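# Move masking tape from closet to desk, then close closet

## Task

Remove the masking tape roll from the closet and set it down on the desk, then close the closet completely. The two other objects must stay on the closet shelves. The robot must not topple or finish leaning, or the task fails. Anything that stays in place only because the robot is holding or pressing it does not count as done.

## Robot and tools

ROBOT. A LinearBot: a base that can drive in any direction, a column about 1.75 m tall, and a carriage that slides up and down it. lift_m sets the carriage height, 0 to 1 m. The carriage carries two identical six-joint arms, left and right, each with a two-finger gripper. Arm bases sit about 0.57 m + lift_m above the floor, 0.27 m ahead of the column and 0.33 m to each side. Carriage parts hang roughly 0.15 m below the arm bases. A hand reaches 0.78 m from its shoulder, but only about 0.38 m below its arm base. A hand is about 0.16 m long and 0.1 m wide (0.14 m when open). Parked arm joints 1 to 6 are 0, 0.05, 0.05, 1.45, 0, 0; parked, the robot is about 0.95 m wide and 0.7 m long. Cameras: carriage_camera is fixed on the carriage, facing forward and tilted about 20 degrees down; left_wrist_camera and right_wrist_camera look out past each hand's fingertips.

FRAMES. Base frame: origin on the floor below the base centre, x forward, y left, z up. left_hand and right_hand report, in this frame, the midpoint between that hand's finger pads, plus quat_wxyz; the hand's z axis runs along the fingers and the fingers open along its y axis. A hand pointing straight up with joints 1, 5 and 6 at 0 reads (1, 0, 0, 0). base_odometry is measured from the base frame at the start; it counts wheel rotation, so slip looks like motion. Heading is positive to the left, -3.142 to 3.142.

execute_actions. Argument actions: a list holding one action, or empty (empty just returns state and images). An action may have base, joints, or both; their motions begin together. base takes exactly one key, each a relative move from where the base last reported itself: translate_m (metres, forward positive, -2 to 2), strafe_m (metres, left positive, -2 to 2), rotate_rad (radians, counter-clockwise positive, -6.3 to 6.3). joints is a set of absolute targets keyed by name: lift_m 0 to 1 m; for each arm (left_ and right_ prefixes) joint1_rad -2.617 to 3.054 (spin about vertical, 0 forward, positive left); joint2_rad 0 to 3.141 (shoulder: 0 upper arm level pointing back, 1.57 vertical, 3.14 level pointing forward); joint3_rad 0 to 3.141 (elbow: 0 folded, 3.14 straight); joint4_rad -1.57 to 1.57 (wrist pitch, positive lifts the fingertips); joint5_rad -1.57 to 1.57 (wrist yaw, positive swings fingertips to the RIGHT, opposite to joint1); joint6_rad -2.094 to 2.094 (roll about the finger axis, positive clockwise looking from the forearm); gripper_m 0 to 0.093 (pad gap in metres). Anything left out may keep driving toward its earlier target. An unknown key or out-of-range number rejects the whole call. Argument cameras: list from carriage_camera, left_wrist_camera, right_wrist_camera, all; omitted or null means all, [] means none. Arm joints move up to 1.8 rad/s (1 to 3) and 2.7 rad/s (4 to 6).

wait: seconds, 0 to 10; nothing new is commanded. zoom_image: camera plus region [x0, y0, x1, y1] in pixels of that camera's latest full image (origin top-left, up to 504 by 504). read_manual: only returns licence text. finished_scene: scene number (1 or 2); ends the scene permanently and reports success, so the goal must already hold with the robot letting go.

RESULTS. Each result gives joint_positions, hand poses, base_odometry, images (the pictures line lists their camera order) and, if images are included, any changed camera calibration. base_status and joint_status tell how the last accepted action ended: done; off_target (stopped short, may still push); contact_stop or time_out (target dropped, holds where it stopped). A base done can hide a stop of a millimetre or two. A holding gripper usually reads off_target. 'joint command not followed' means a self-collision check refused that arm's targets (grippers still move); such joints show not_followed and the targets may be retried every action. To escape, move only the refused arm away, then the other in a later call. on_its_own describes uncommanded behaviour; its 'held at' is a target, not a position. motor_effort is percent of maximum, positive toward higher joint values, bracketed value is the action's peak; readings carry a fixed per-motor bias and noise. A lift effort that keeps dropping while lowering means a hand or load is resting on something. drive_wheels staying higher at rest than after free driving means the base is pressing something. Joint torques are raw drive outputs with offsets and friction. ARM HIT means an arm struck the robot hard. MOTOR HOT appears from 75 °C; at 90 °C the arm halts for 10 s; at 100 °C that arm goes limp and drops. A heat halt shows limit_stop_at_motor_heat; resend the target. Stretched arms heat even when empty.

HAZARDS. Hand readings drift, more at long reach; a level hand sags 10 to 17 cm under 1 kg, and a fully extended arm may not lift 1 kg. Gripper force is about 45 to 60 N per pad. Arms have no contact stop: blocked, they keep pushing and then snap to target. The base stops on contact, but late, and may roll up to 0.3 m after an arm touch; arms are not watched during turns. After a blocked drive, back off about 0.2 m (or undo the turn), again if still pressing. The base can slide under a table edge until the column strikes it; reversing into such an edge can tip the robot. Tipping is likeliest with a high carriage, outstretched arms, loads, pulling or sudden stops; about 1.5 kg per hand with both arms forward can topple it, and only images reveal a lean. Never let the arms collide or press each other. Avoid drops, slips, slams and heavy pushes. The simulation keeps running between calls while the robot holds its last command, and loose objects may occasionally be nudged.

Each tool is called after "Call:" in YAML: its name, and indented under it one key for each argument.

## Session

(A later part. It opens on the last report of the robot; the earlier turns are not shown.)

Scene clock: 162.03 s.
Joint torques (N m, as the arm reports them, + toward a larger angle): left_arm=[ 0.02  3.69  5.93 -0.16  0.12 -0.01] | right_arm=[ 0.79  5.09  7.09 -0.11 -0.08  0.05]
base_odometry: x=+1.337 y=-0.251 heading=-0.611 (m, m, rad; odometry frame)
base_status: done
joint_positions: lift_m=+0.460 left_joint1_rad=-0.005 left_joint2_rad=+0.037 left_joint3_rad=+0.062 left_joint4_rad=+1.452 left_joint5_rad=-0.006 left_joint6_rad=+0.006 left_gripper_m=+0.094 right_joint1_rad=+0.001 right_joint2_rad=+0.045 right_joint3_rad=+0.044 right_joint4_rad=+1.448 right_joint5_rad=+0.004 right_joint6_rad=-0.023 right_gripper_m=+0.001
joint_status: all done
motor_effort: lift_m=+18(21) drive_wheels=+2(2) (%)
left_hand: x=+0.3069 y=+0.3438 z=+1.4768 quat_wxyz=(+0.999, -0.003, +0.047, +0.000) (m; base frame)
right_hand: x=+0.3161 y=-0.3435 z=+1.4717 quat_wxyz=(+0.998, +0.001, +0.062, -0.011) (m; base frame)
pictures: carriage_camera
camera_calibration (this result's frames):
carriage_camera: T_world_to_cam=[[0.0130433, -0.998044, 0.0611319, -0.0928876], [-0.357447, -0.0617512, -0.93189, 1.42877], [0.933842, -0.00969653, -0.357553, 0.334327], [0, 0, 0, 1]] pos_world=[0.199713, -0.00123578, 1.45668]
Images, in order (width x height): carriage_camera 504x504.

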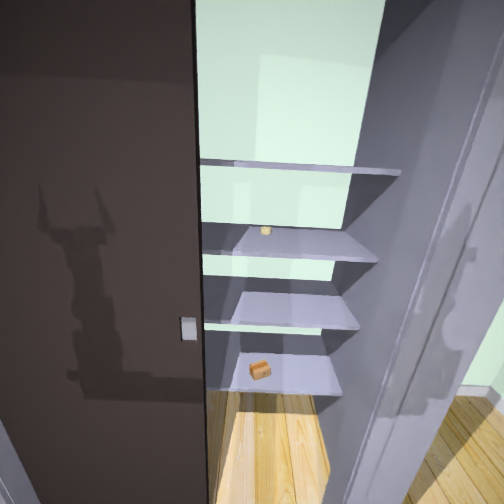

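Call:
execute_actions:
  actions:
    - {"base":{"strafe_m":0.27},"joints":{"lift_m":0.45,"right_joint1_rad":0.0,"right_joint2_rad":1.0,"right_joint3_rad":1.0,"right_joint4_rad":-0.61,"right_gripper_m":0.09}}
  cameras: []

Call:
execute_actions:
  actions:
    - {"joints":{"right_joint2_rad":2.5,"right_joint3_rad":2.5}}
  cameras: ["carriage_camera","right_wrist_camera"]

Scene clock: 191.83 s.
Joint torques (N m, as the arm reports them, + toward a larger angle): left_arm=[ 0.01  3.64  5.96 -0.16  0.1  -0.03] | right_arm=[ 0.03 -2.44 10.75  2.33 -0.06  0.05]
base_odometry: x=+1.491 y=-0.030 heading=-0.611 (m, m, rad; odometry frame)
base_status: done
joint_positions: lift_m=+0.450 left_joint1_rad=-0.005 left_joint2_rad=+0.037 left_joint3_rad=+0.062 left_joint4_rad=+1.452 left_joint5_rad=-0.005 left_joint6_rad=+0.006 left_gripper_m=+0.094 right_joint1_rad=+0.001 right_joint2_rad=+0.998 right_joint3_rad=+0.976 right_joint4_rad=-0.614 right_joint5_rad=+0.002 right_joint6_rad=-0.023 right_gripper_m=+0.090
joint_status: all done
motor_effort: lift_m=+18(18) drive_wheels=-1(11) (%)
left_hand: x=+0.3068 y=+0.3437 z=+1.4667 quat_wxyz=(+0.999, -0.002, +0.047, +0.000) (m; base frame)
right_hand: x=+0.6051 y=-0.3429 z=+1.2764 quat_wxyz=(+0.450, -0.010, +0.893, -0.006) (m; base frame)
pictures: none
No camera images: the call's "cameras" was empty. Leave "cameras" out to get every camera's image.

Scene clock: 193.57 s.
Joint torques (N m, as the arm reports them, + toward a larger angle): left_arm=[ 0.05  3.6   5.91 -0.19  0.12 -0.04] | right_arm=[  0.13 -18.61  10.5    2.25  -0.09   0.04]
base_odometry: x=+1.491 y=-0.030 heading=-0.611 (m, m, rad; odometry frame)
base_status: not commanded
joint_positions: lift_m=+0.450 left_joint1_rad=-0.005 left_joint2_rad=+0.037 left_joint3_rad=+0.062 left_joint4_rad=+1.452 left_joint5_rad=-0.005 left_joint6_rad=+0.006 left_gripper_m=+0.094 right_joint1_rad=+0.001 right_joint2_rad=+2.506 right_joint3_rad=+2.479 right_joint4_rad=-0.614 right_joint5_rad=+0.002 right_joint6_rad=-0.023 right_gripper_m=+0.090
joint_status: all done
motor_effort: lift_m=+18(18) drive_wheels=-1(2) (%)
left_hand: x=+0.3068 y=+0.3437 z=+1.4667 quat_wxyz=(+0.999, -0.002, +0.047, +0.000) (m; base frame)
right_hand: x=+0.9602 y=-0.3425 z=+1.2096 quat_wxyz=(+0.449, -0.010, +0.894, -0.006) (m; base frame)
pictures: carriage_camera, right_wrist_camera
camera_calibration (this result's frames):
carriage_camera: T_world_to_cam=[[0.0130433, -0.998044, 0.0611319, -0.0922734], [-0.357447, -0.0617512, -0.93189, 1.41941], [0.933842, -0.00969653, -0.357553, 0.330735], [0, 0, 0, 1]] pos_world=[0.199713, -0.00123578, 1.44663]
right_wrist_camera: T_world_to_cam=[[-0.00968343, -0.999579, -0.0273651, -0.293884], [-0.95788, 0.0171272, -0.286659, 1.27846], [0.287007, 0.0234367, -0.957642, 1.0184], [0, 0, 0, 1]] pos_world=[0.929483, -0.339525, 1.3337]
Images, in order (width x height): carriage_camera 504x504, right_wrist_camera 504x504.

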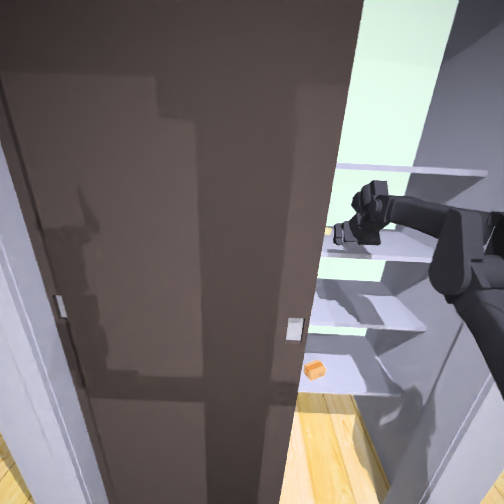

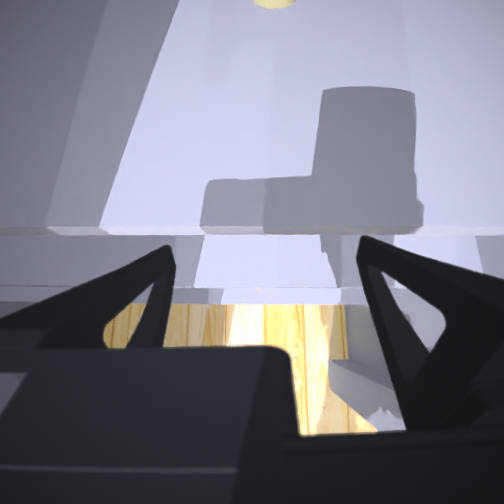

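Call:
execute_actions:
  actions:
    - {"base":{"translate_m":0.18}}
  cameras: ["carriage_camera","right_wrist_camera"]

Scene clock: 199.67 s.
Joint torques (N m, as the arm reports them, + toward a larger angle): left_arm=[-0.09  3.56  6.06 -0.14  0.15 -0.05] | right_arm=[  0.12 -18.7   10.55   2.27  -0.04   0.03]
base_odometry: x=+1.639 y=-0.132 heading=-0.610 (m, m, rad; odometry frame)
base_status: done
joint_positions: lift_m=+0.450 left_joint1_rad=-0.005 left_joint2_rad=+0.037 left_joint3_rad=+0.062 left_joint4_rad=+1.451 left_joint5_rad=-0.005 left_joint6_rad=+0.006 left_gripper_m=+0.094 right_joint1_rad=+0.001 right_joint2_rad=+2.506 right_joint3_rad=+2.479 right_joint4_rad=-0.616 right_joint5_rad=+0.002 right_joint6_rad=-0.023 right_gripper_m=+0.090
joint_status: not commanded
motor_effort: lift_m=+18(18) drive_wheels=+4(10) (%)
left_hand: x=+0.3071 y=+0.3437 z=+1.4667 quat_wxyz=(+0.999, -0.002, +0.047, +0.000) (m; base frame)
right_hand: x=+0.9599 y=-0.3425 z=+1.2091 quat_wxyz=(+0.448, -0.010, +0.894, -0.006) (m; base frame)
pictures: carriage_camera, right_wrist_camera
camera_calibration (this result's frames):
carriage_camera: T_world_to_cam=[[0.0130433, -0.998044, 0.0611319, -0.0922734], [-0.357447, -0.0617512, -0.93189, 1.41941], [0.933842, -0.00969653, -0.357553, 0.330735], [0, 0, 0, 1]] pos_world=[0.199713, -0.00123578, 1.44663]
right_wrist_camera: T_world_to_cam=[[-0.00974604, -0.999579, -0.0273407, -0.29387], [-0.958533, 0.0171266, -0.284466, 1.27599], [0.284814, 0.0234346, -0.958296, 1.02096], [0, 0, 0, 1]] pos_world=[0.92943, -0.339525, 1.33332]
Images, in order (width x height): carriage_camera 504x504, right_wrist_camera 504x504.

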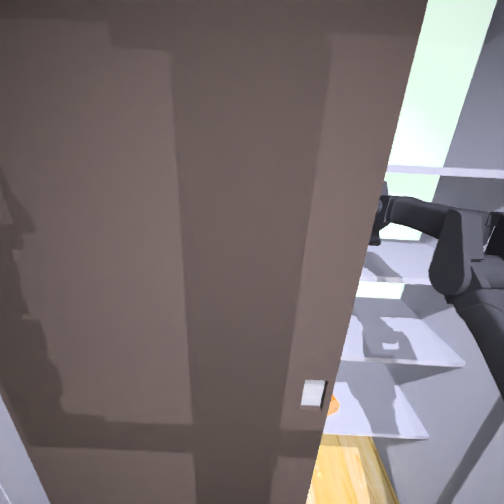

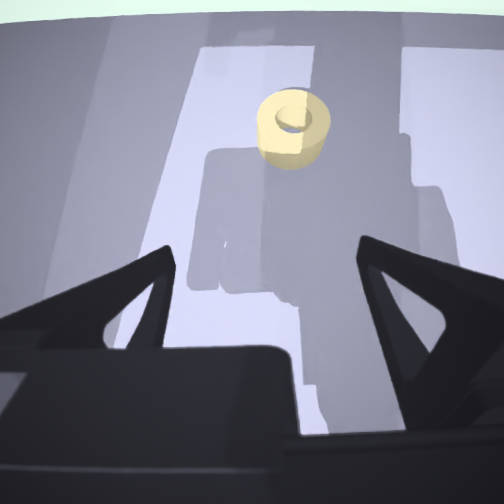

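Call:
execute_actions:
  actions:
    - {"base":{"strafe_m":-0.02},"joints":{"lift_m":0.423}}
  cameras: []

Call:
execute_actions:
  actions:
    - {"base":{"translate_m":0.095}}
  cameras: ["carriage_camera","right_wrist_camera"]

Scene clock: 208.70 s.
Joint torques (N m, as the arm reports them, + toward a larger angle): left_arm=[ 0.01  3.64  5.95 -0.13  0.08 -0.03] | right_arm=[  0.19 -19.18   9.71   2.37  -0.01   0.01]
base_odometry: x=+1.628 y=-0.149 heading=-0.609 (m, m, rad; odometry frame)
base_status: done
joint_positions: lift_m=+0.423 left_joint1_rad=-0.005 left_joint2_rad=+0.037 left_joint3_rad=+0.062 left_joint4_rad=+1.451 left_joint5_rad=-0.005 left_joint6_rad=+0.006 left_gripper_m=+0.094 right_joint1_rad=+0.000 right_joint2_rad=+2.513 right_joint3_rad=+2.488 right_joint4_rad=-0.619 right_joint5_rad=+0.002 right_joint6_rad=-0.023 right_gripper_m=+0.090
joint_status: all done
motor_effort: lift_m=+19(21) drive_wheels=+4(6) (%)
left_hand: x=+0.3071 y=+0.3437 z=+1.4396 quat_wxyz=(+0.999, -0.002, +0.047, +0.000) (m; base frame)
right_hand: x=+0.9606 y=-0.3432 z=+1.1806 quat_wxyz=(+0.447, -0.010, +0.895, -0.006) (m; base frame)
pictures: none
No camera images: the call's "cameras" was empty. Leave "cameras" out to get every camera's image.

Scene clock: 210.37 s.
Joint torques (N m, as the arm reports them, + toward a larger angle): left_arm=[ 0.03  3.56  6.   -0.17  0.14 -0.03] | right_arm=[  0.35 -19.27   9.95   2.35  -0.03   0.06]
base_odometry: x=+1.706 y=-0.204 heading=-0.610 (m, m, rad; odometry frame)
base_status: done
joint_positions: lift_m=+0.423 left_joint1_rad=-0.005 left_joint2_rad=+0.037 left_joint3_rad=+0.062 left_joint4_rad=+1.452 left_joint5_rad=-0.005 left_joint6_rad=+0.006 left_gripper_m=+0.094 right_joint1_rad=-0.001 right_joint2_rad=+2.513 right_joint3_rad=+2.488 right_joint4_rad=-0.617 right_joint5_rad=+0.002 right_joint6_rad=-0.023 right_gripper_m=+0.090
joint_status: not commanded
motor_effort: lift_m=+19(19) drive_wheels=+4(8) (%)
left_hand: x=+0.3069 y=+0.3437 z=+1.4397 quat_wxyz=(+0.999, -0.002, +0.047, +0.000) (m; base frame)
right_hand: x=+0.9610 y=-0.3435 z=+1.1812 quat_wxyz=(+0.448, -0.010, +0.894, -0.006) (m; base frame)
pictures: carriage_camera, right_wrist_camera
camera_calibration (this result's frames):
carriage_camera: T_world_to_cam=[[0.0130433, -0.998044, 0.0611319, -0.0906207], [-0.357447, -0.0617512, -0.93189, 1.39422], [0.933842, -0.00969653, -0.357553, 0.321069], [0, 0, 0, 1]] pos_world=[0.199713, -0.00123578, 1.41959]
right_wrist_camera: T_world_to_cam=[[-0.0109449, -0.99956, -0.0275771, -0.294152], [-0.958294, 0.0183613, -0.285193, 1.27016], [0.285574, 0.0233055, -0.958073, 0.992822], [0, 0, 0, 1]] pos_world=[0.930441, -0.340482, 1.30532]
Images, in order (width x height): carriage_camera 504x504, right_wrist_camera 504x504.

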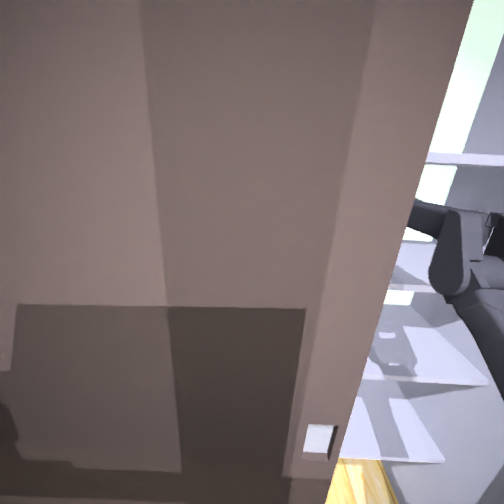

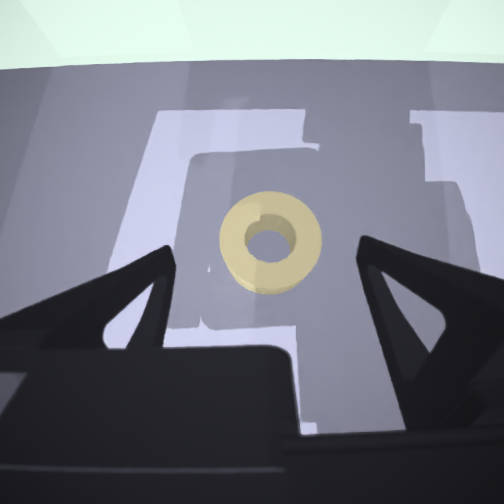

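Call:
execute_actions:
  actions:
    - {"base":{"translate_m":0.016}}
  cameras: []

Call:
execute_actions:
  actions:
    - {"joints":{"right_gripper_m":0.035}}
  cameras: ["right_wrist_camera"]

Scene clock: 214.37 s.
Joint torques (N m, as the arm reports them, + toward a larger angle): left_arm=[-0.05  3.52  6.   -0.16  0.15 -0.03] | right_arm=[  0.39 -19.29   9.69   2.23  -0.07   0.06]
base_odometry: x=+1.719 y=-0.213 heading=-0.611 (m, m, rad; odometry frame)
base_status: done
joint_positions: lift_m=+0.423 left_joint1_rad=-0.005 left_joint2_rad=+0.037 left_joint3_rad=+0.062 left_joint4_rad=+1.452 left_joint5_rad=-0.005 left_joint6_rad=+0.006 left_gripper_m=+0.094 right_joint1_rad=+0.000 right_joint2_rad=+2.513 right_joint3_rad=+2.488 right_joint4_rad=-0.616 right_joint5_rad=+0.002 right_joint6_rad=-0.023 right_gripper_m=+0.090
joint_status: not commanded
motor_effort: lift_m=+19(18) drive_wheels=-3(11) (%)
left_hand: x=+0.3067 y=+0.3437 z=+1.4397 quat_wxyz=(+0.999, -0.002, +0.047, +0.000) (m; base frame)
right_hand: x=+0.9611 y=-0.3430 z=+1.1812 quat_wxyz=(+0.448, -0.010, +0.894, -0.006) (m; base frame)
pictures: none
No camera images: the call's "cameras" was empty. Leave "cameras" out to get every camera's image.

Scene clock: 214.97 s.
Joint torques (N m, as the arm reports them, + toward a larger angle): left_arm=[-0.11  3.57  6.13 -0.19  0.11 -0.02] | right_arm=[  0.24 -19.26   9.78   2.32  -0.03   0.07]
base_odometry: x=+1.719 y=-0.213 heading=-0.611 (m, m, rad; odometry frame)
base_status: not commanded
joint_positions: lift_m=+0.423 left_joint1_rad=-0.005 left_joint2_rad=+0.037 left_joint3_rad=+0.062 left_joint4_rad=+1.452 left_joint5_rad=-0.005 left_joint6_rad=+0.006 left_gripper_m=+0.094 right_joint1_rad=+0.000 right_joint2_rad=+2.513 right_joint3_rad=+2.488 right_joint4_rad=-0.616 right_joint5_rad=+0.002 right_joint6_rad=-0.023 right_gripper_m=+0.047
joint_status: right_gripper_m off_target (ended at +0.047, target +0.035)
motor_effort: lift_m=+18(18) drive_wheels=-3(3) (%)
left_hand: x=+0.3067 y=+0.3437 z=+1.4397 quat_wxyz=(+0.999, -0.002, +0.047, +0.000) (m; base frame)
right_hand: x=+0.9612 y=-0.3430 z=+1.1814 quat_wxyz=(+0.449, -0.010, +0.894, -0.006) (m; base frame)
pictures: right_wrist_camera
camera_calibration (this result's frames):
right_wrist_camera: T_world_to_cam=[[-0.0101508, -0.999568, -0.0275889, -0.29438], [-0.957981, 0.0176303, -0.286289, 1.27112], [0.286652, 0.0235236, -0.957746, 0.99163], [0, 0, 0, 1]] pos_world=[0.930465, -0.339989, 1.30552]
Images, in order (width x height): right_wrist_camera 504x504.

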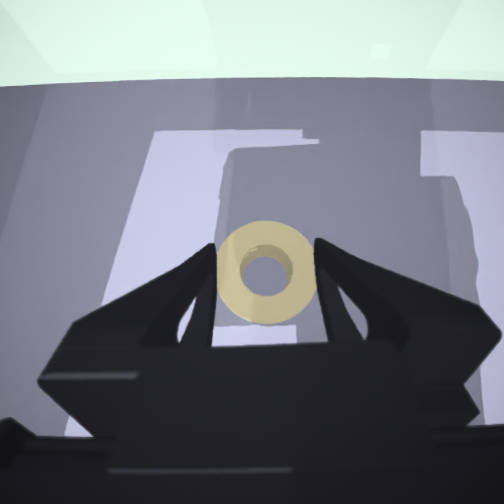

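Call:
execute_actions:
  actions:
    - {"joints":{"lift_m":0.45}}
  cameras: []

Call:
execute_actions:
  actions:
    - {"base":{"translate_m":-0.30}}
  cameras: ["right_wrist_camera"]

Call:
execute_actions:
  actions:
    - {"joints":{"right_joint2_rad":0.05,"right_joint3_rad":0.05,"left_joint4_rad":0.0,"left_gripper_m":0.0}}
  cameras: ["right_wrist_camera"]

Call:
execute_actions:
  actions:
    - {"base":{"strafe_m":-0.45},"joints":{"lift_m":0.275,"right_joint4_rad":1.3}}

Scene clock: 221.80 s.
Joint torques (N m, as the arm reports them, + toward a larger angle): left_arm=[ 0.02  3.67  5.99 -0.16  0.14 -0.03] | right_arm=[  0.17 -18.29   9.82   2.34  -0.07   0.01]
base_odometry: x=+1.719 y=-0.213 heading=-0.611 (m, m, rad; odometry frame)
base_status: not commanded
joint_positions: lift_m=+0.450 left_joint1_rad=-0.005 left_joint2_rad=+0.037 left_joint3_rad=+0.062 left_joint4_rad=+1.452 left_joint5_rad=-0.005 left_joint6_rad=+0.006 left_gripper_m=+0.094 right_joint1_rad=+0.000 right_joint2_rad=+2.503 right_joint3_rad=+2.488 right_joint4_rad=-0.617 right_joint5_rad=+0.002 right_joint6_rad=-0.023 right_gripper_m=+0.047
joint_status: all done
motor_effort: lift_m=+18(21) drive_wheels=+4(4) (%)
left_hand: x=+0.3068 y=+0.3437 z=+1.4668 quat_wxyz=(+0.999, -0.002, +0.047, +0.000) (m; base frame)
right_hand: x=+0.9603 y=-0.3430 z=+1.2144 quat_wxyz=(+0.452, -0.010, +0.892, -0.006) (m; base frame)
pictures: none
No camera images: the call's "cameras" was empty. Leave "cameras" out to get every camera's image.

Scene clock: 224.40 s.
Joint torques (N m, as the arm reports them, + toward a larger angle): left_arm=[-0.09  3.54  5.99 -0.16  0.1  -0.03] | right_arm=[  0.26 -18.42   9.73   2.34  -0.05   0.02]
base_odometry: x=+1.473 y=-0.041 heading=-0.611 (m, m, rad; odometry frame)
base_status: done
joint_positions: lift_m=+0.450 left_joint1_rad=-0.005 left_joint2_rad=+0.037 left_joint3_rad=+0.062 left_joint4_rad=+1.452 left_joint5_rad=-0.005 left_joint6_rad=+0.006 left_gripper_m=+0.094 right_joint1_rad=+0.001 right_joint2_rad=+2.504 right_joint3_rad=+2.488 right_joint4_rad=-0.620 right_joint5_rad=+0.002 right_joint6_rad=-0.023 right_gripper_m=+0.047
joint_status: not commanded
motor_effort: lift_m=+18(18) drive_wheels=+0(13) (%)
left_hand: x=+0.3069 y=+0.3436 z=+1.4667 quat_wxyz=(+0.999, -0.002, +0.047, +0.000) (m; base frame)
right_hand: x=+0.9600 y=-0.3425 z=+1.2130 quat_wxyz=(+0.450, -0.011, +0.893, -0.006) (m; base frame)
pictures: right_wrist_camera
camera_calibration (this result's frames):
right_wrist_camera: T_world_to_cam=[[-0.00928281, -0.999575, -0.0276282, -0.293792], [-0.956895, 0.0169004, -0.289942, 1.28215], [0.290285, 0.0237458, -0.956645, 1.01753], [0, 0, 0, 1]] pos_world=[0.928776, -0.339498, 1.33705]
Images, in order (width x height): right_wrist_camera 504x504.

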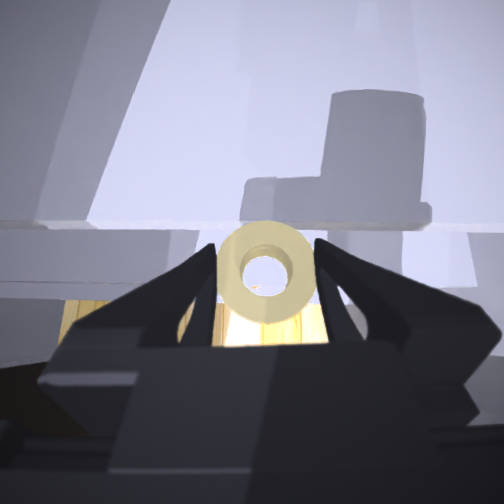

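Scene clock: 226.63 s.
Joint torques (N m, as the arm reports them, + toward a larger angle): left_arm=[ 0.02  1.8   8.11  2.43  0.13 -0.07] | right_arm=[ 0.35  2.69  9.39  2.44 -0.04  0.03]
base_odometry: x=+1.473 y=-0.041 heading=-0.611 (m, m, rad; odometry frame)
base_status: not commanded
joint_positions: lift_m=+0.450 left_joint1_rad=-0.005 left_joint2_rad=+0.037 left_joint3_rad=+0.062 left_joint4_rad=+0.003 left_joint5_rad=-0.005 left_joint6_rad=+0.006 left_gripper_m=+0.000 right_joint1_rad=+0.001 right_joint2_rad=+0.133 right_joint3_rad=+0.119 right_joint4_rad=-0.649 right_joint5_rad=+0.002 right_joint6_rad=-0.023 right_gripper_m=+0.047
joint_status: right_joint2_rad not_followed (moved -2.371 of -2.454); right_joint3_rad not_followed (moved -2.369 of -2.438); the others done
motor_effort: lift_m=+19(19) drive_wheels=+1(1) (%)
left_hand: x=+0.5295 y=+0.3423 z=+1.2287 quat_wxyz=(+0.717, +0.002, +0.697, +0.002) (m; base frame)
right_hand: x=+0.4821 y=-0.3429 z=+1.0863 quat_wxyz=(+0.438, -0.011, +0.899, -0.006) (m; base frame)
pictures: right_wrist_camera
joint command not followed: on one or more control steps a check withheld the commanded joint targets of the right arm, and it was not sent them on those steps. On the call's last step the targets were still withheld.
cause: the commanded joint targets would bring two parts of the arm too close to each other (its upper arm (the part past joint 2) and its wrist (the part past joint 5), with the joints from right_joint3_rad to right_joint5_rad between them); next, command targets that bring no two parts of the arm closer together.
camera_calibration (this result's frames):
right_wrist_camera: T_world_to_cam=[[-0.0100064, -0.999576, -0.0273492, -0.302139], [-0.964195, 0.0168934, -0.264657, 0.764173], [0.265007, 0.0237217, -0.963955, 1.05516], [0, 0, 0, 1]] pos_world=[0.454162, -0.339951, 1.21111]
Images, in order (width x height): right_wrist_camera 504x504.

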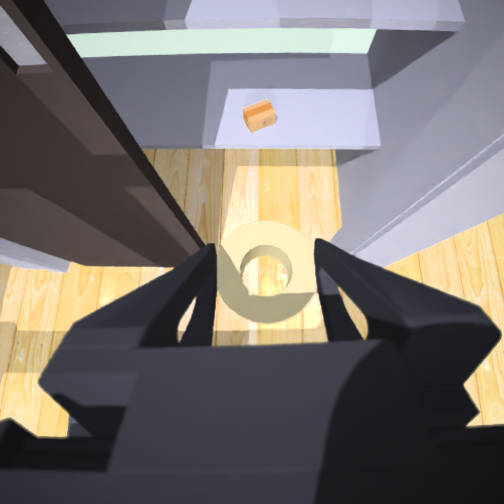

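Scene clock: 229.70 s.
Joint torques (N m, as the arm reports them, + toward a larger angle): left_arm=[ 0.08  1.78  7.93  2.58  0.09 -0.06] | right_arm=[ 0.26  3.18  5.52  0.22 -0.07  0.05]
base_odometry: x=+1.214 y=-0.410 heading=-0.611 (m, m, rad; odometry frame)
base_status: done
joint_positions: lift_m=+0.275 left_joint1_rad=-0.005 left_joint2_rad=+0.037 left_joint3_rad=+0.062 left_joint4_rad=-0.006 left_joint5_rad=-0.005 left_joint6_rad=+0.006 left_gripper_m=+0.000 right_joint1_rad=+0.001 right_joint2_rad=+0.062 right_joint3_rad=+0.065 right_joint4_rad=+1.298 right_joint5_rad=+0.002 right_joint6_rad=-0.023 right_gripper_m=+0.047
joint_status: all done
on_its_own: right_joint2_rad moved -0.071 to your old target +0.050
motor_effort: lift_m=+19(18) drive_wheels=+3(9) (%)
left_hand: x=+0.5296 y=+0.3423 z=+1.0515 quat_wxyz=(+0.714, +0.002, +0.700, +0.002) (m; base frame)
right_hand: x=+0.3513 y=-0.3430 z=+1.2850 quat_wxyz=(+0.991, -0.001, +0.135, -0.011) (m; base frame)
pictures: carriage_camera, left_wrist_camera, right_wrist_camera
joint command not followed: on one or more control steps a check withheld the commanded joint targets of the right arm, and it was not sent them on those steps.
cause: the commanded joint targets would bring two parts of the arm too close to each other (its upper arm (the part past joint 2) and its wrist (the part past joint 5), with the joints from right_joint3_rad to right_joint5_rad between them); next, command targets that bring no two parts of the arm closer together.
camera_calibration (this result's frames):
carriage_camera: T_world_to_cam=[[0.0130433, -0.998044, 0.0611319, -0.0815718], [-0.357447, -0.0617512, -0.93189, 1.25627], [0.933842, -0.00969653, -0.357553, 0.268142], [0, 0, 0, 1]] pos_world=[0.199713, -0.00123578, 1.27157]
left_wrist_camera: T_world_to_cam=[[0.00392959, -0.998892, -0.0469006, 0.394464], [-0.557679, 0.0367413, -0.829243, 1.16735], [0.830048, 0.029414, -0.556916, 0.255991], [0, 0, 0, 1]] pos_world=[0.43697, 0.343607, 1.12908]
right_wrist_camera: T_world_to_cam=[[0.0304158, -0.999537, 0.000327618, -0.347889], [0.613136, 0.0183988, -0.789763, 0.811845], [0.789392, 0.0242221, 0.613412, -0.929568], [0, 0, 0, 1]] pos_world=[0.246604, -0.340149, 1.21149]
Images, in order (width x height): carriage_camera 504x504, left_wrist_camera 504x504, right_wrist_camera 504x504.

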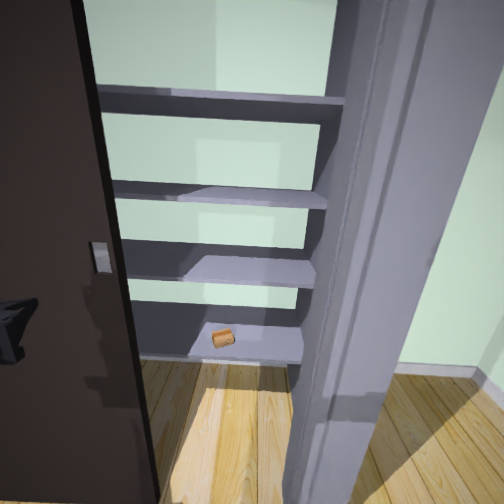

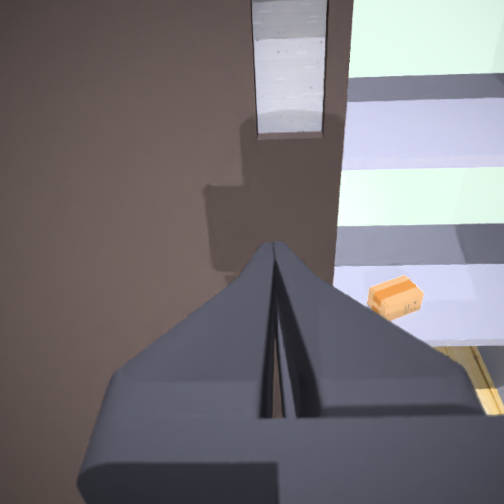

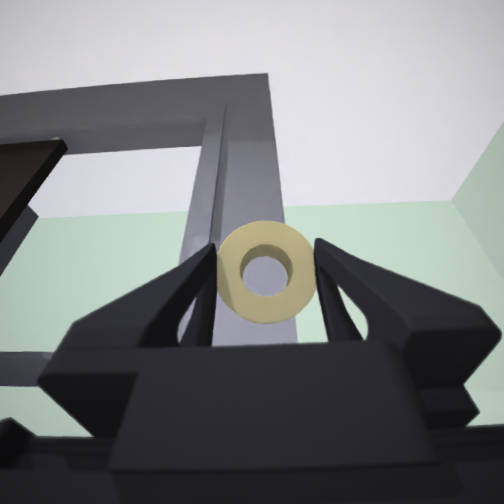

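Call:
execute_actions:
  actions:
    - {"base":{"strafe_m":-0.018},"joints":{"lift_m":0.292}}
  cameras: []

Call:
execute_actions:
  actions:
    - {"base":{"translate_m":0.145}}
  cameras: ["carriage_camera","left_wrist_camera"]

Scene clock: 238.77 s.
Joint torques (N m, as the arm reports them, + toward a larger angle): left_arm=[ 0.    1.63  7.85  2.51  0.12 -0.04] | right_arm=[ 0.19  3.12  6.08  0.25 -0.07  0.06]
base_odometry: x=+1.204 y=-0.424 heading=-0.612 (m, m, rad; odometry frame)
base_status: done
joint_positions: lift_m=+0.292 left_joint1_rad=-0.005 left_joint2_rad=+0.037 left_joint3_rad=+0.062 left_joint4_rad=+0.000 left_joint5_rad=-0.005 left_joint6_rad=+0.006 left_gripper_m=+0.000 right_joint1_rad=+0.001 right_joint2_rad=+0.062 right_joint3_rad=+0.058 right_joint4_rad=+1.297 right_joint5_rad=+0.001 right_joint6_rad=-0.023 right_gripper_m=+0.047
joint_status: all done
motor_effort: lift_m=+18(23) drive_wheels=-1(8) (%)
left_hand: x=+0.5295 y=+0.3423 z=+1.0701 quat_wxyz=(+0.716, +0.002, +0.698, +0.002) (m; base frame)
right_hand: x=+0.3533 y=-0.3430 z=+1.3000 quat_wxyz=(+0.990, -0.001, +0.138, -0.011) (m; base frame)
pictures: none
No camera images: the call's "cameras" was empty. Leave "cameras" out to get every camera's image.

Scene clock: 240.57 s.
Joint torques (N m, as the arm reports them, + toward a larger angle): left_arm=[-0.14  1.79  8.16  2.49  0.11 -0.03] | right_arm=[ 0.19  3.09  6.11  0.27 -0.06  0.04]
base_odometry: x=+1.322 y=-0.508 heading=-0.613 (m, m, rad; odometry frame)
base_status: done
joint_positions: lift_m=+0.292 left_joint1_rad=-0.005 left_joint2_rad=+0.037 left_joint3_rad=+0.062 left_joint4_rad=+0.000 left_joint5_rad=-0.005 left_joint6_rad=+0.006 left_gripper_m=+0.000 right_joint1_rad=+0.001 right_joint2_rad=+0.062 right_joint3_rad=+0.058 right_joint4_rad=+1.296 right_joint5_rad=+0.001 right_joint6_rad=-0.023 right_gripper_m=+0.047
joint_status: not commanded
motor_effort: lift_m=+18(18) drive_wheels=-4(11) (%)
left_hand: x=+0.5295 y=+0.3423 z=+1.0701 quat_wxyz=(+0.716, +0.002, +0.698, +0.002) (m; base frame)
right_hand: x=+0.3535 y=-0.3430 z=+1.2999 quat_wxyz=(+0.990, -0.001, +0.139, -0.011) (m; base frame)
pictures: carriage_camera, left_wrist_camera
camera_calibration (this result's frames):
carriage_camera: T_world_to_cam=[[0.0130433, -0.998044, 0.0611319, -0.0826163], [-0.357447, -0.0617512, -0.93189, 1.2722], [0.933842, -0.00969653, -0.357553, 0.274252], [0, 0, 0, 1]] pos_world=[0.199713, -0.00123578, 1.28866]
left_wrist_camera: T_world_to_cam=[[0.00421567, -0.998893, -0.0468422, 0.395123], [-0.552607, 0.0367134, -0.832633, 1.18369], [0.833431, 0.0293955, -0.551841, 0.259153], [0, 0, 0, 1]] pos_world=[0.436465, 0.34361, 1.1471]
Images, in order (width x height): carriage_camera 504x504, left_wrist_camera 504x504.

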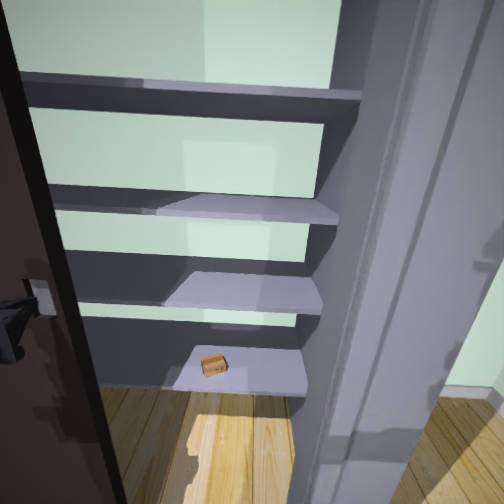

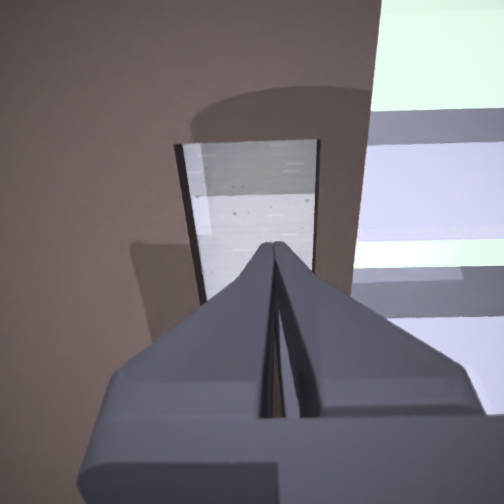

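Call:
execute_actions:
  actions:
    - {"base":{"translate_m":0.028}}
  cameras: ["carriage_camera","left_wrist_camera"]

Call:
zoom_image:
  camera: "carriage_camera"
  region: [0, 260, 90, 350]

Scene clock: 247.90 s.
Joint torques (N m, as the arm reports them, + toward a larger angle): left_arm=[-0.03  2.14  7.83  2.61  0.09 -0.03] | right_arm=[ 0.26  3.17  6.21  0.27 -0.05  0.07]
base_odometry: x=+1.345 y=-0.524 heading=-0.613 (m, m, rad; odometry frame)
base_status: done
joint_positions: lift_m=+0.292 left_joint1_rad=-0.005 left_joint2_rad=+0.031 left_joint3_rad=+0.062 left_joint4_rad=-0.010 left_joint5_rad=-0.001 left_joint6_rad=+0.006 left_gripper_m=+0.000 right_joint1_rad=+0.001 right_joint2_rad=+0.062 right_joint3_rad=+0.058 right_joint4_rad=+1.296 right_joint5_rad=+0.001 right_joint6_rad=-0.023 right_gripper_m=+0.047
joint_status: not commanded
motor_effort: lift_m=+18(18) drive_wheels=+5(9) (%)
left_hand: x=+0.5291 y=+0.3416 z=+1.0689 quat_wxyz=(+0.714, +0.004, +0.700, +0.000) (m; base frame)
right_hand: x=+0.3536 y=-0.3430 z=+1.2999 quat_wxyz=(+0.990, -0.001, +0.139, -0.011) (m; base frame)
pictures: carriage_camera, left_wrist_camera
camera_calibration (this result's frames):
carriage_camera: T_world_to_cam=[[0.0130433, -0.998044, 0.0611319, -0.0826159], [-0.357447, -0.0617512, -0.93189, 1.27219], [0.933842, -0.00969653, -0.357553, 0.274249], [0, 0, 0, 1]] pos_world=[0.199713, -0.00123578, 1.28865]
left_wrist_camera: T_world_to_cam=[[-0.000171634, -0.998896, -0.0469699, 0.396811], [-0.555936, 0.0391379, -0.830303, 1.18095], [0.831225, 0.0259698, -0.55533, 0.264966], [0, 0, 0, 1]] pos_world=[0.436354, 0.343272, 1.14633]
Images, in order (width x height): carriage_camera 504x504, left_wrist_camera 504x504.

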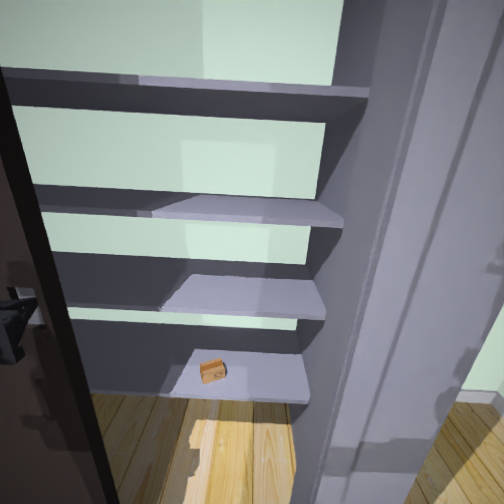

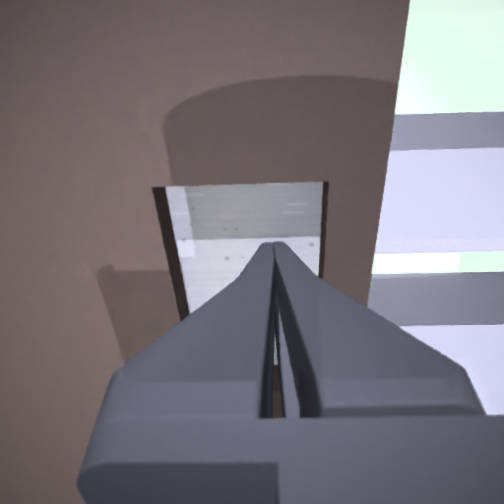

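Region (0, 260, 90, 350) of carriage_camera's 504x504 image, scaled by 5.600, with more detail than that image has.

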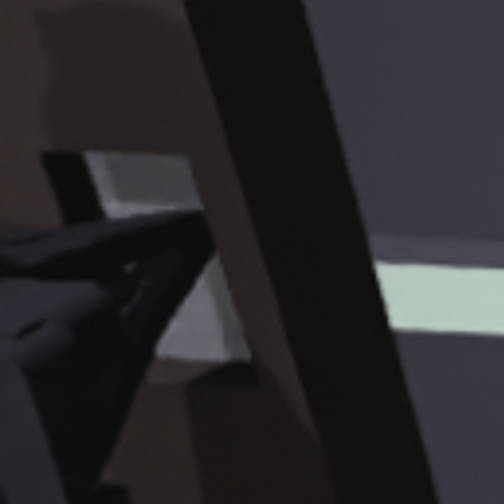

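Call:
execute_actions:
  actions:
    - {"base":{"translate_m":-0.01}}
  cameras: []

Call:
execute_actions:
  actions:
    - {"base":{"rotate_rad":-0.02}}
  cameras: ["carriage_camera","left_wrist_camera"]

Call:
zoom_image:
  camera: "carriage_camera"
  region: [0, 260, 90, 350]

Scene clock: 257.53 s.
Joint torques (N m, as the arm reports them, + toward a larger angle): left_arm=[-0.12  2.19  7.85  2.56  0.11 -0.06] | right_arm=[ 0.12  3.22  6.17  0.29 -0.06  0.06]
base_odometry: x=+1.336 y=-0.518 heading=-0.614 (m, m, rad; odometry frame)
base_status: done
joint_positions: lift_m=+0.292 left_joint1_rad=-0.005 left_joint2_rad=+0.031 left_joint3_rad=+0.062 left_joint4_rad=-0.005 left_joint5_rad=-0.003 left_joint6_rad=+0.006 left_gripper_m=+0.000 right_joint1_rad=+0.001 right_joint2_rad=+0.062 right_joint3_rad=+0.058 right_joint4_rad=+1.299 right_joint5_rad=+0.001 right_joint6_rad=-0.023 right_gripper_m=+0.047
joint_status: not commanded
motor_effort: lift_m=+18(18) drive_wheels=+2(9) (%)
left_hand: x=+0.5291 y=+0.3420 z=+1.0702 quat_wxyz=(+0.716, +0.003, +0.698, +0.001) (m; base frame)
right_hand: x=+0.3530 y=-0.3430 z=+1.3001 quat_wxyz=(+0.990, -0.001, +0.138, -0.011) (m; base frame)
pictures: none
No camera images: the call's "cameras" was empty. Leave "cameras" out to get every camera's image.

Scene clock: 258.13 s.
Joint torques (N m, as the arm reports them, + toward a larger angle): left_arm=[-0.04  2.15  7.92  2.57  0.2  -0.01] | right_arm=[ 0.24  3.14  6.16  0.26 -0.07  0.04]
base_odometry: x=+1.337 y=-0.518 heading=-0.632 (m, m, rad; odometry frame)
base_status: done
joint_positions: lift_m=+0.292 left_joint1_rad=-0.005 left_joint2_rad=+0.031 left_joint3_rad=+0.062 left_joint4_rad=-0.005 left_joint5_rad=-0.013 left_joint6_rad=+0.005 left_gripper_m=+0.000 right_joint1_rad=+0.001 right_joint2_rad=+0.062 right_joint3_rad=+0.058 right_joint4_rad=+1.297 right_joint5_rad=+0.001 right_joint6_rad=-0.023 right_gripper_m=+0.047
joint_status: not commanded
motor_effort: lift_m=+18(18) drive_wheels=-6(8) (%)
left_hand: x=+0.5291 y=+0.3438 z=+1.0702 quat_wxyz=(+0.716, -0.001, +0.698, +0.004) (m; base frame)
right_hand: x=+0.3534 y=-0.3429 z=+1.3000 quat_wxyz=(+0.990, -0.001, +0.139, -0.011) (m; base frame)
pictures: carriage_camera, left_wrist_camera
camera_calibration (this result's frames):
carriage_camera: T_world_to_cam=[[0.0130433, -0.998044, 0.0611319, -0.0826159], [-0.357447, -0.0617512, -0.93189, 1.27219], [0.933842, -0.00969653, -0.357553, 0.274249], [0, 0, 0, 1]] pos_world=[0.199713, -0.00123578, 1.28865]
left_wrist_camera: T_world_to_cam=[[0.0126121, -0.998868, -0.0458566, 0.391065], [-0.552255, 0.0312729, -0.833089, 1.1856], [0.83358, 0.0358316, -0.551236, 0.256595], [0, 0, 0, 1]] pos_world=[0.435926, 0.344351, 1.14708]
Images, in order (width x height): carriage_camera 504x504, left_wrist_camera 504x504.

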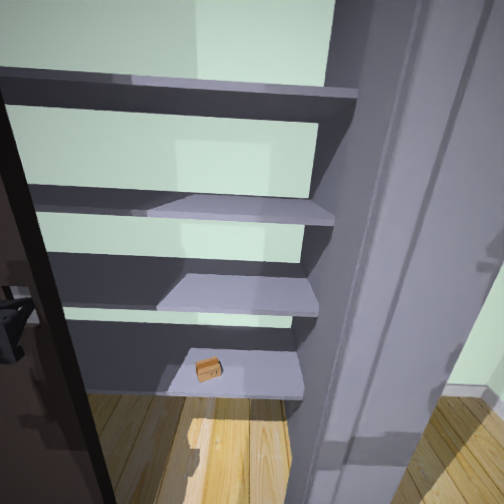

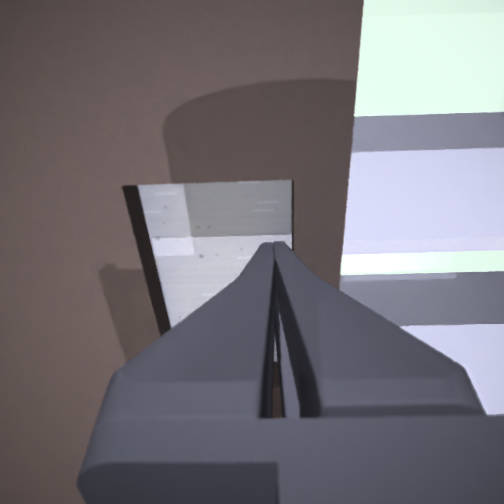

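Region (0, 260, 90, 350) of carriage_camera's 504x504 image, scaled by 5.600, with more detail than that image has.

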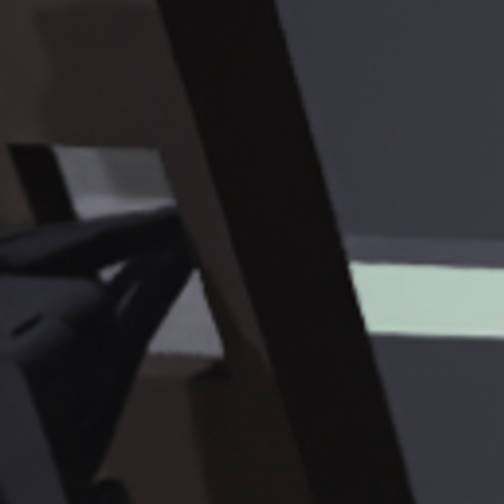

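Call:
execute_actions:
  actions:
    - {"base":{"strafe_m":-0.44},"joints":{"left_joint1_rad":-0.03}}
  cameras: ["carriage_camera","left_wrist_camera"]

Scene clock: 266.93 s.
Joint torques (N m, as the arm reports them, + toward a larger angle): left_arm=[-0.1   2.23  7.88  2.55 -0.19  0.02] | right_arm=[ 0.26  3.22  6.15  0.31 -0.04  0.  ]
base_odometry: x=+1.077 y=-0.874 heading=-0.632 (m, m, rad; odometry frame)
base_status: done
joint_positions: lift_m=+0.292 left_joint1_rad=-0.030 left_joint2_rad=+0.031 left_joint3_rad=+0.062 left_joint4_rad=-0.004 left_joint5_rad=+0.025 left_joint6_rad=+0.002 left_gripper_m=+0.000 right_joint1_rad=+0.001 right_joint2_rad=+0.062 right_joint3_rad=+0.058 right_joint4_rad=+1.296 right_joint5_rad=+0.000 right_joint6_rad=-0.023 right_gripper_m=+0.047
joint_status: all done
motor_effort: lift_m=+18(18) drive_wheels=-2(11) (%)
left_hand: x=+0.5288 y=+0.3314 z=+1.0703 quat_wxyz=(+0.716, +0.020, +0.697, -0.019) (m; base frame)
right_hand: x=+0.3536 y=-0.3428 z=+1.2999 quat_wxyz=(+0.990, -0.002, +0.139, -0.011) (m; base frame)
pictures: carriage_camera, left_wrist_camera
camera_calibration (this result's frames):
carriage_camera: T_world_to_cam=[[0.0130433, -0.998044, 0.0611319, -0.0826159], [-0.357447, -0.0617512, -0.93189, 1.27219], [0.933842, -0.00969653, -0.357553, 0.274249], [0, 0, 0, 1]] pos_world=[0.199713, -0.00123578, 1.28865]
left_wrist_camera: T_world_to_cam=[[-0.0491507, -0.997847, -0.0434165, 0.408427], [-0.548744, 0.063299, -0.83359, 1.17405], [0.834544, -0.017147, -0.550674, 0.273822], [0, 0, 0, 1]] pos_world=[0.435811, 0.337927, 1.1472]
Images, in order (width x height): carriage_camera 504x504, left_wrist_camera 504x504.

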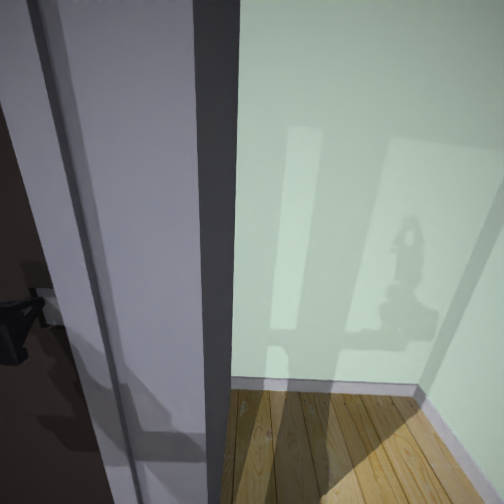

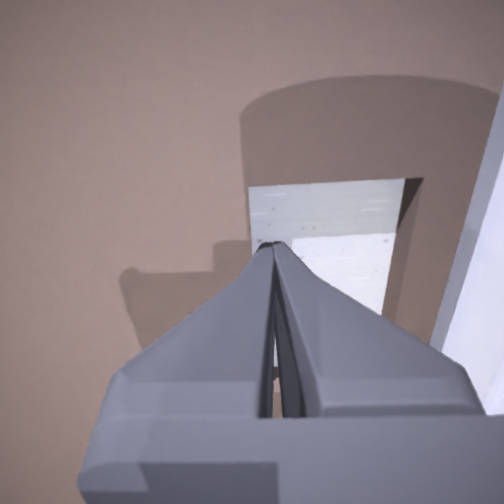

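Call:
execute_actions:
  actions:
    - {"base":{"strafe_m":-0.03},"joints":{"left_joint1_rad":-0.035}}
  cameras: ["left_wrist_camera"]

Scene clock: 270.73 s.
Joint torques (N m, as the arm reports them, + toward a larger angle): left_arm=[-0.38  2.21  8.01  2.58  0.16 -0.02] | right_arm=[ 0.13  3.03  6.17  0.28 -0.05  0.05]
base_odometry: x=+1.059 y=-0.898 heading=-0.631 (m, m, rad; odometry frame)
base_status: done
joint_positions: lift_m=+0.292 left_joint1_rad=-0.031 left_joint2_rad=+0.031 left_joint3_rad=+0.062 left_joint4_rad=-0.004 left_joint5_rad=-0.015 left_joint6_rad=+0.002 left_gripper_m=+0.000 right_joint1_rad=+0.001 right_joint2_rad=+0.062 right_joint3_rad=+0.058 right_joint4_rad=+1.296 right_joint5_rad=+0.000 right_joint6_rad=-0.023 right_gripper_m=+0.047
joint_status: all done
motor_effort: lift_m=+18(18) drive_wheels=+2(10) (%)
left_hand: x=+0.5290 y=+0.3380 z=+1.0704 quat_wxyz=(+0.717, +0.006, +0.697, -0.005) (m; base frame)
right_hand: x=+0.3536 y=-0.3428 z=+1.2999 quat_wxyz=(+0.990, -0.002, +0.139, -0.011) (m; base frame)
pictures: left_wrist_camera
camera_calibration (this result's frames):
left_wrist_camera: T_world_to_cam=[[-0.010295, -0.99905, -0.0423456, 0.393733], [-0.550482, 0.0410156, -0.833839, 1.18255], [0.834783, 0.0147262, -0.550382, 0.262586], [0, 0, 0, 1]] pos_world=[0.435825, 0.340989, 1.14725]
Images, in order (width x height): left_wrist_camera 504x504.

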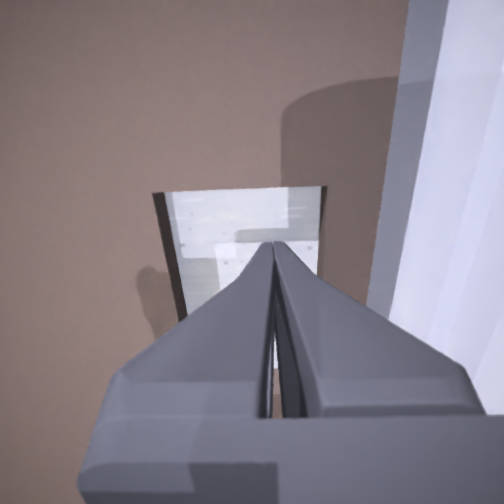

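Call:
execute_actions:
  actions:
    - {"joints":{"left_joint5_rad":0.14}}
  cameras: ["left_wrist_camera"]

Scene clock: 275.70 s.
Joint torques (N m, as the arm reports them, + toward a larger angle): left_arm=[-0.58  2.06  7.92  2.54  0.53 -0.01] | right_arm=[ 0.25  2.96  6.19  0.31 -0.04  0.02]
base_odometry: x=+1.059 y=-0.898 heading=-0.631 (m, m, rad; odometry frame)
base_status: not commanded
joint_positions: lift_m=+0.292 left_joint1_rad=-0.028 left_joint2_rad=+0.031 left_joint3_rad=+0.062 left_joint4_rad=-0.004 left_joint5_rad=+0.096 left_joint6_rad=+0.002 left_gripper_m=+0.000 right_joint1_rad=+0.001 right_joint2_rad=+0.062 right_joint3_rad=+0.058 right_joint4_rad=+1.296 right_joint5_rad=+0.000 right_joint6_rad=-0.023 right_gripper_m=+0.047
joint_status: left_joint5_rad off_target (ended at +0.097, target +0.140)
motor_effort: lift_m=+18(18) drive_wheels=+2(2) (%)
left_hand: x=+0.5277 y=+0.3195 z=+1.0704 quat_wxyz=(+0.715, +0.045, +0.696, -0.043) (m; base frame)
right_hand: x=+0.3536 y=-0.3428 z=+1.2999 quat_wxyz=(+0.990, -0.002, +0.139, -0.011) (m; base frame)
pictures: left_wrist_camera
camera_calibration (this result's frames):
left_wrist_camera: T_world_to_cam=[[-0.118965, -0.991862, -0.0453514, 0.433501], [-0.542537, 0.103191, -0.83367, 1.15834], [0.831565, -0.0745725, -0.550398, 0.294178], [0, 0, 0, 1]] pos_world=[0.435385, 0.332381, 1.14725]
Images, in order (width x height): left_wrist_camera 504x504.

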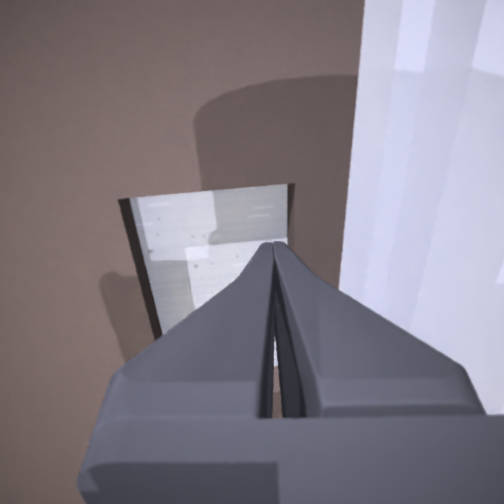

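Call:
execute_actions:
  actions:
    - {"joints":{"left_joint5_rad":0.04}}
  cameras: []

Call:
execute_actions:
  actions:
    - {"base":{"translate_m":-0.6}}
  cameras: ["carriage_camera","left_wrist_camera"]

Scene clock: 279.23 s.
Joint torques (N m, as the arm reports them, + toward a larger angle): left_arm=[-0.56  1.99  8.06  2.56 -0.07  0.03] | right_arm=[ 0.19  3.05  6.16  0.26 -0.05  0.05]
base_odometry: x=+1.059 y=-0.898 heading=-0.631 (m, m, rad; odometry frame)
base_status: not commanded
joint_positions: lift_m=+0.292 left_joint1_rad=-0.028 left_joint2_rad=+0.031 left_joint3_rad=+0.062 left_joint4_rad=-0.004 left_joint5_rad=+0.053 left_joint6_rad=+0.002 left_gripper_m=+0.000 right_joint1_rad=+0.001 right_joint2_rad=+0.062 right_joint3_rad=+0.058 right_joint4_rad=+1.296 right_joint5_rad=+0.000 right_joint6_rad=-0.023 right_gripper_m=+0.047
joint_status: all done
motor_effort: lift_m=+18(18) drive_wheels=+2(2) (%)
left_hand: x=+0.5285 y=+0.3269 z=+1.0704 quat_wxyz=(+0.716, +0.029, +0.697, -0.028) (m; base frame)
right_hand: x=+0.3536 y=-0.3428 z=+1.2999 quat_wxyz=(+0.990, -0.002, +0.139, -0.011) (m; base frame)
pictures: none
No camera images: the call's "cameras" was empty. Leave "cameras" out to get every camera's image.

Scene clock: 282.73 s.
Joint torques (N m, as the arm reports them, + toward a larger angle): left_arm=[-0.7   2.33  7.86  2.51 -0.04  0.02] | right_arm=[ 0.02  3.05  6.1   0.26 -0.06  0.06]
base_odometry: x=+0.575 y=-0.544 heading=-0.631 (m, m, rad; odometry frame)
base_status: done
joint_positions: lift_m=+0.292 left_joint1_rad=-0.028 left_joint2_rad=+0.031 left_joint3_rad=+0.062 left_joint4_rad=-0.004 left_joint5_rad=+0.051 left_joint6_rad=+0.002 left_gripper_m=+0.000 right_joint1_rad=+0.001 right_joint2_rad=+0.062 right_joint3_rad=+0.058 right_joint4_rad=+1.297 right_joint5_rad=+0.000 right_joint6_rad=-0.023 right_gripper_m=+0.047
joint_status: not commanded
motor_effort: lift_m=+18(18) drive_wheels=+1(9) (%)
left_hand: x=+0.5285 y=+0.3272 z=+1.0704 quat_wxyz=(+0.716, +0.029, +0.697, -0.027) (m; base frame)
right_hand: x=+0.3534 y=-0.3428 z=+1.3000 quat_wxyz=(+0.990, -0.002, +0.139, -0.011) (m; base frame)
pictures: carriage_camera, left_wrist_camera
camera_calibration (this result's frames):
carriage_camera: T_world_to_cam=[[0.0130433, -0.998044, 0.0611319, -0.0826152], [-0.357447, -0.0617512, -0.93189, 1.27218], [0.933842, -0.00969653, -0.357553, 0.274246], [0, 0, 0, 1]] pos_world=[0.199713, -0.00123578, 1.28864]
left_wrist_camera: T_world_to_cam=[[-0.0738482, -0.996293, -0.0441323, 0.417595], [-0.546665, 0.0774532, -0.833761, 1.16867], [0.834088, -0.0374462, -0.550358, 0.280576], [0, 0, 0, 1]] pos_world=[0.435687, 0.336036, 1.14724]
Images, in order (width x height): carriage_camera 504x504, left_wrist_camera 504x504.

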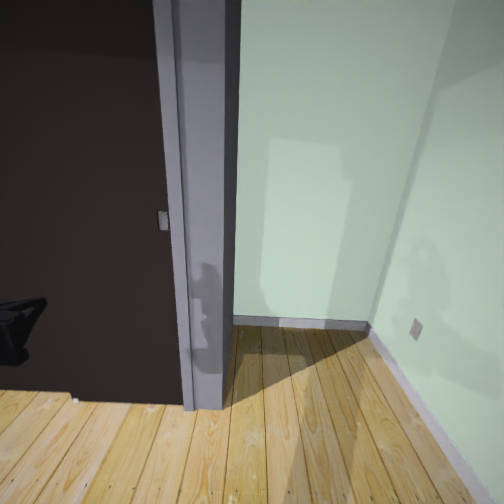

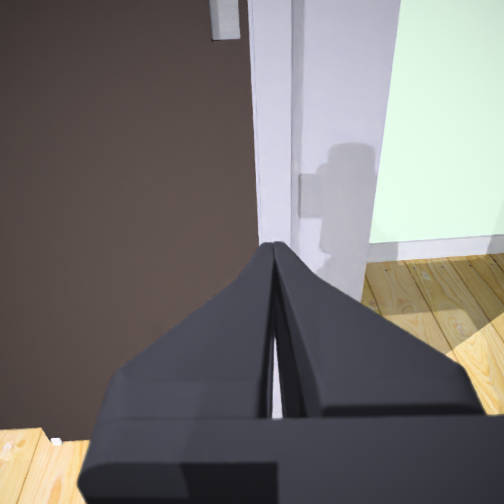

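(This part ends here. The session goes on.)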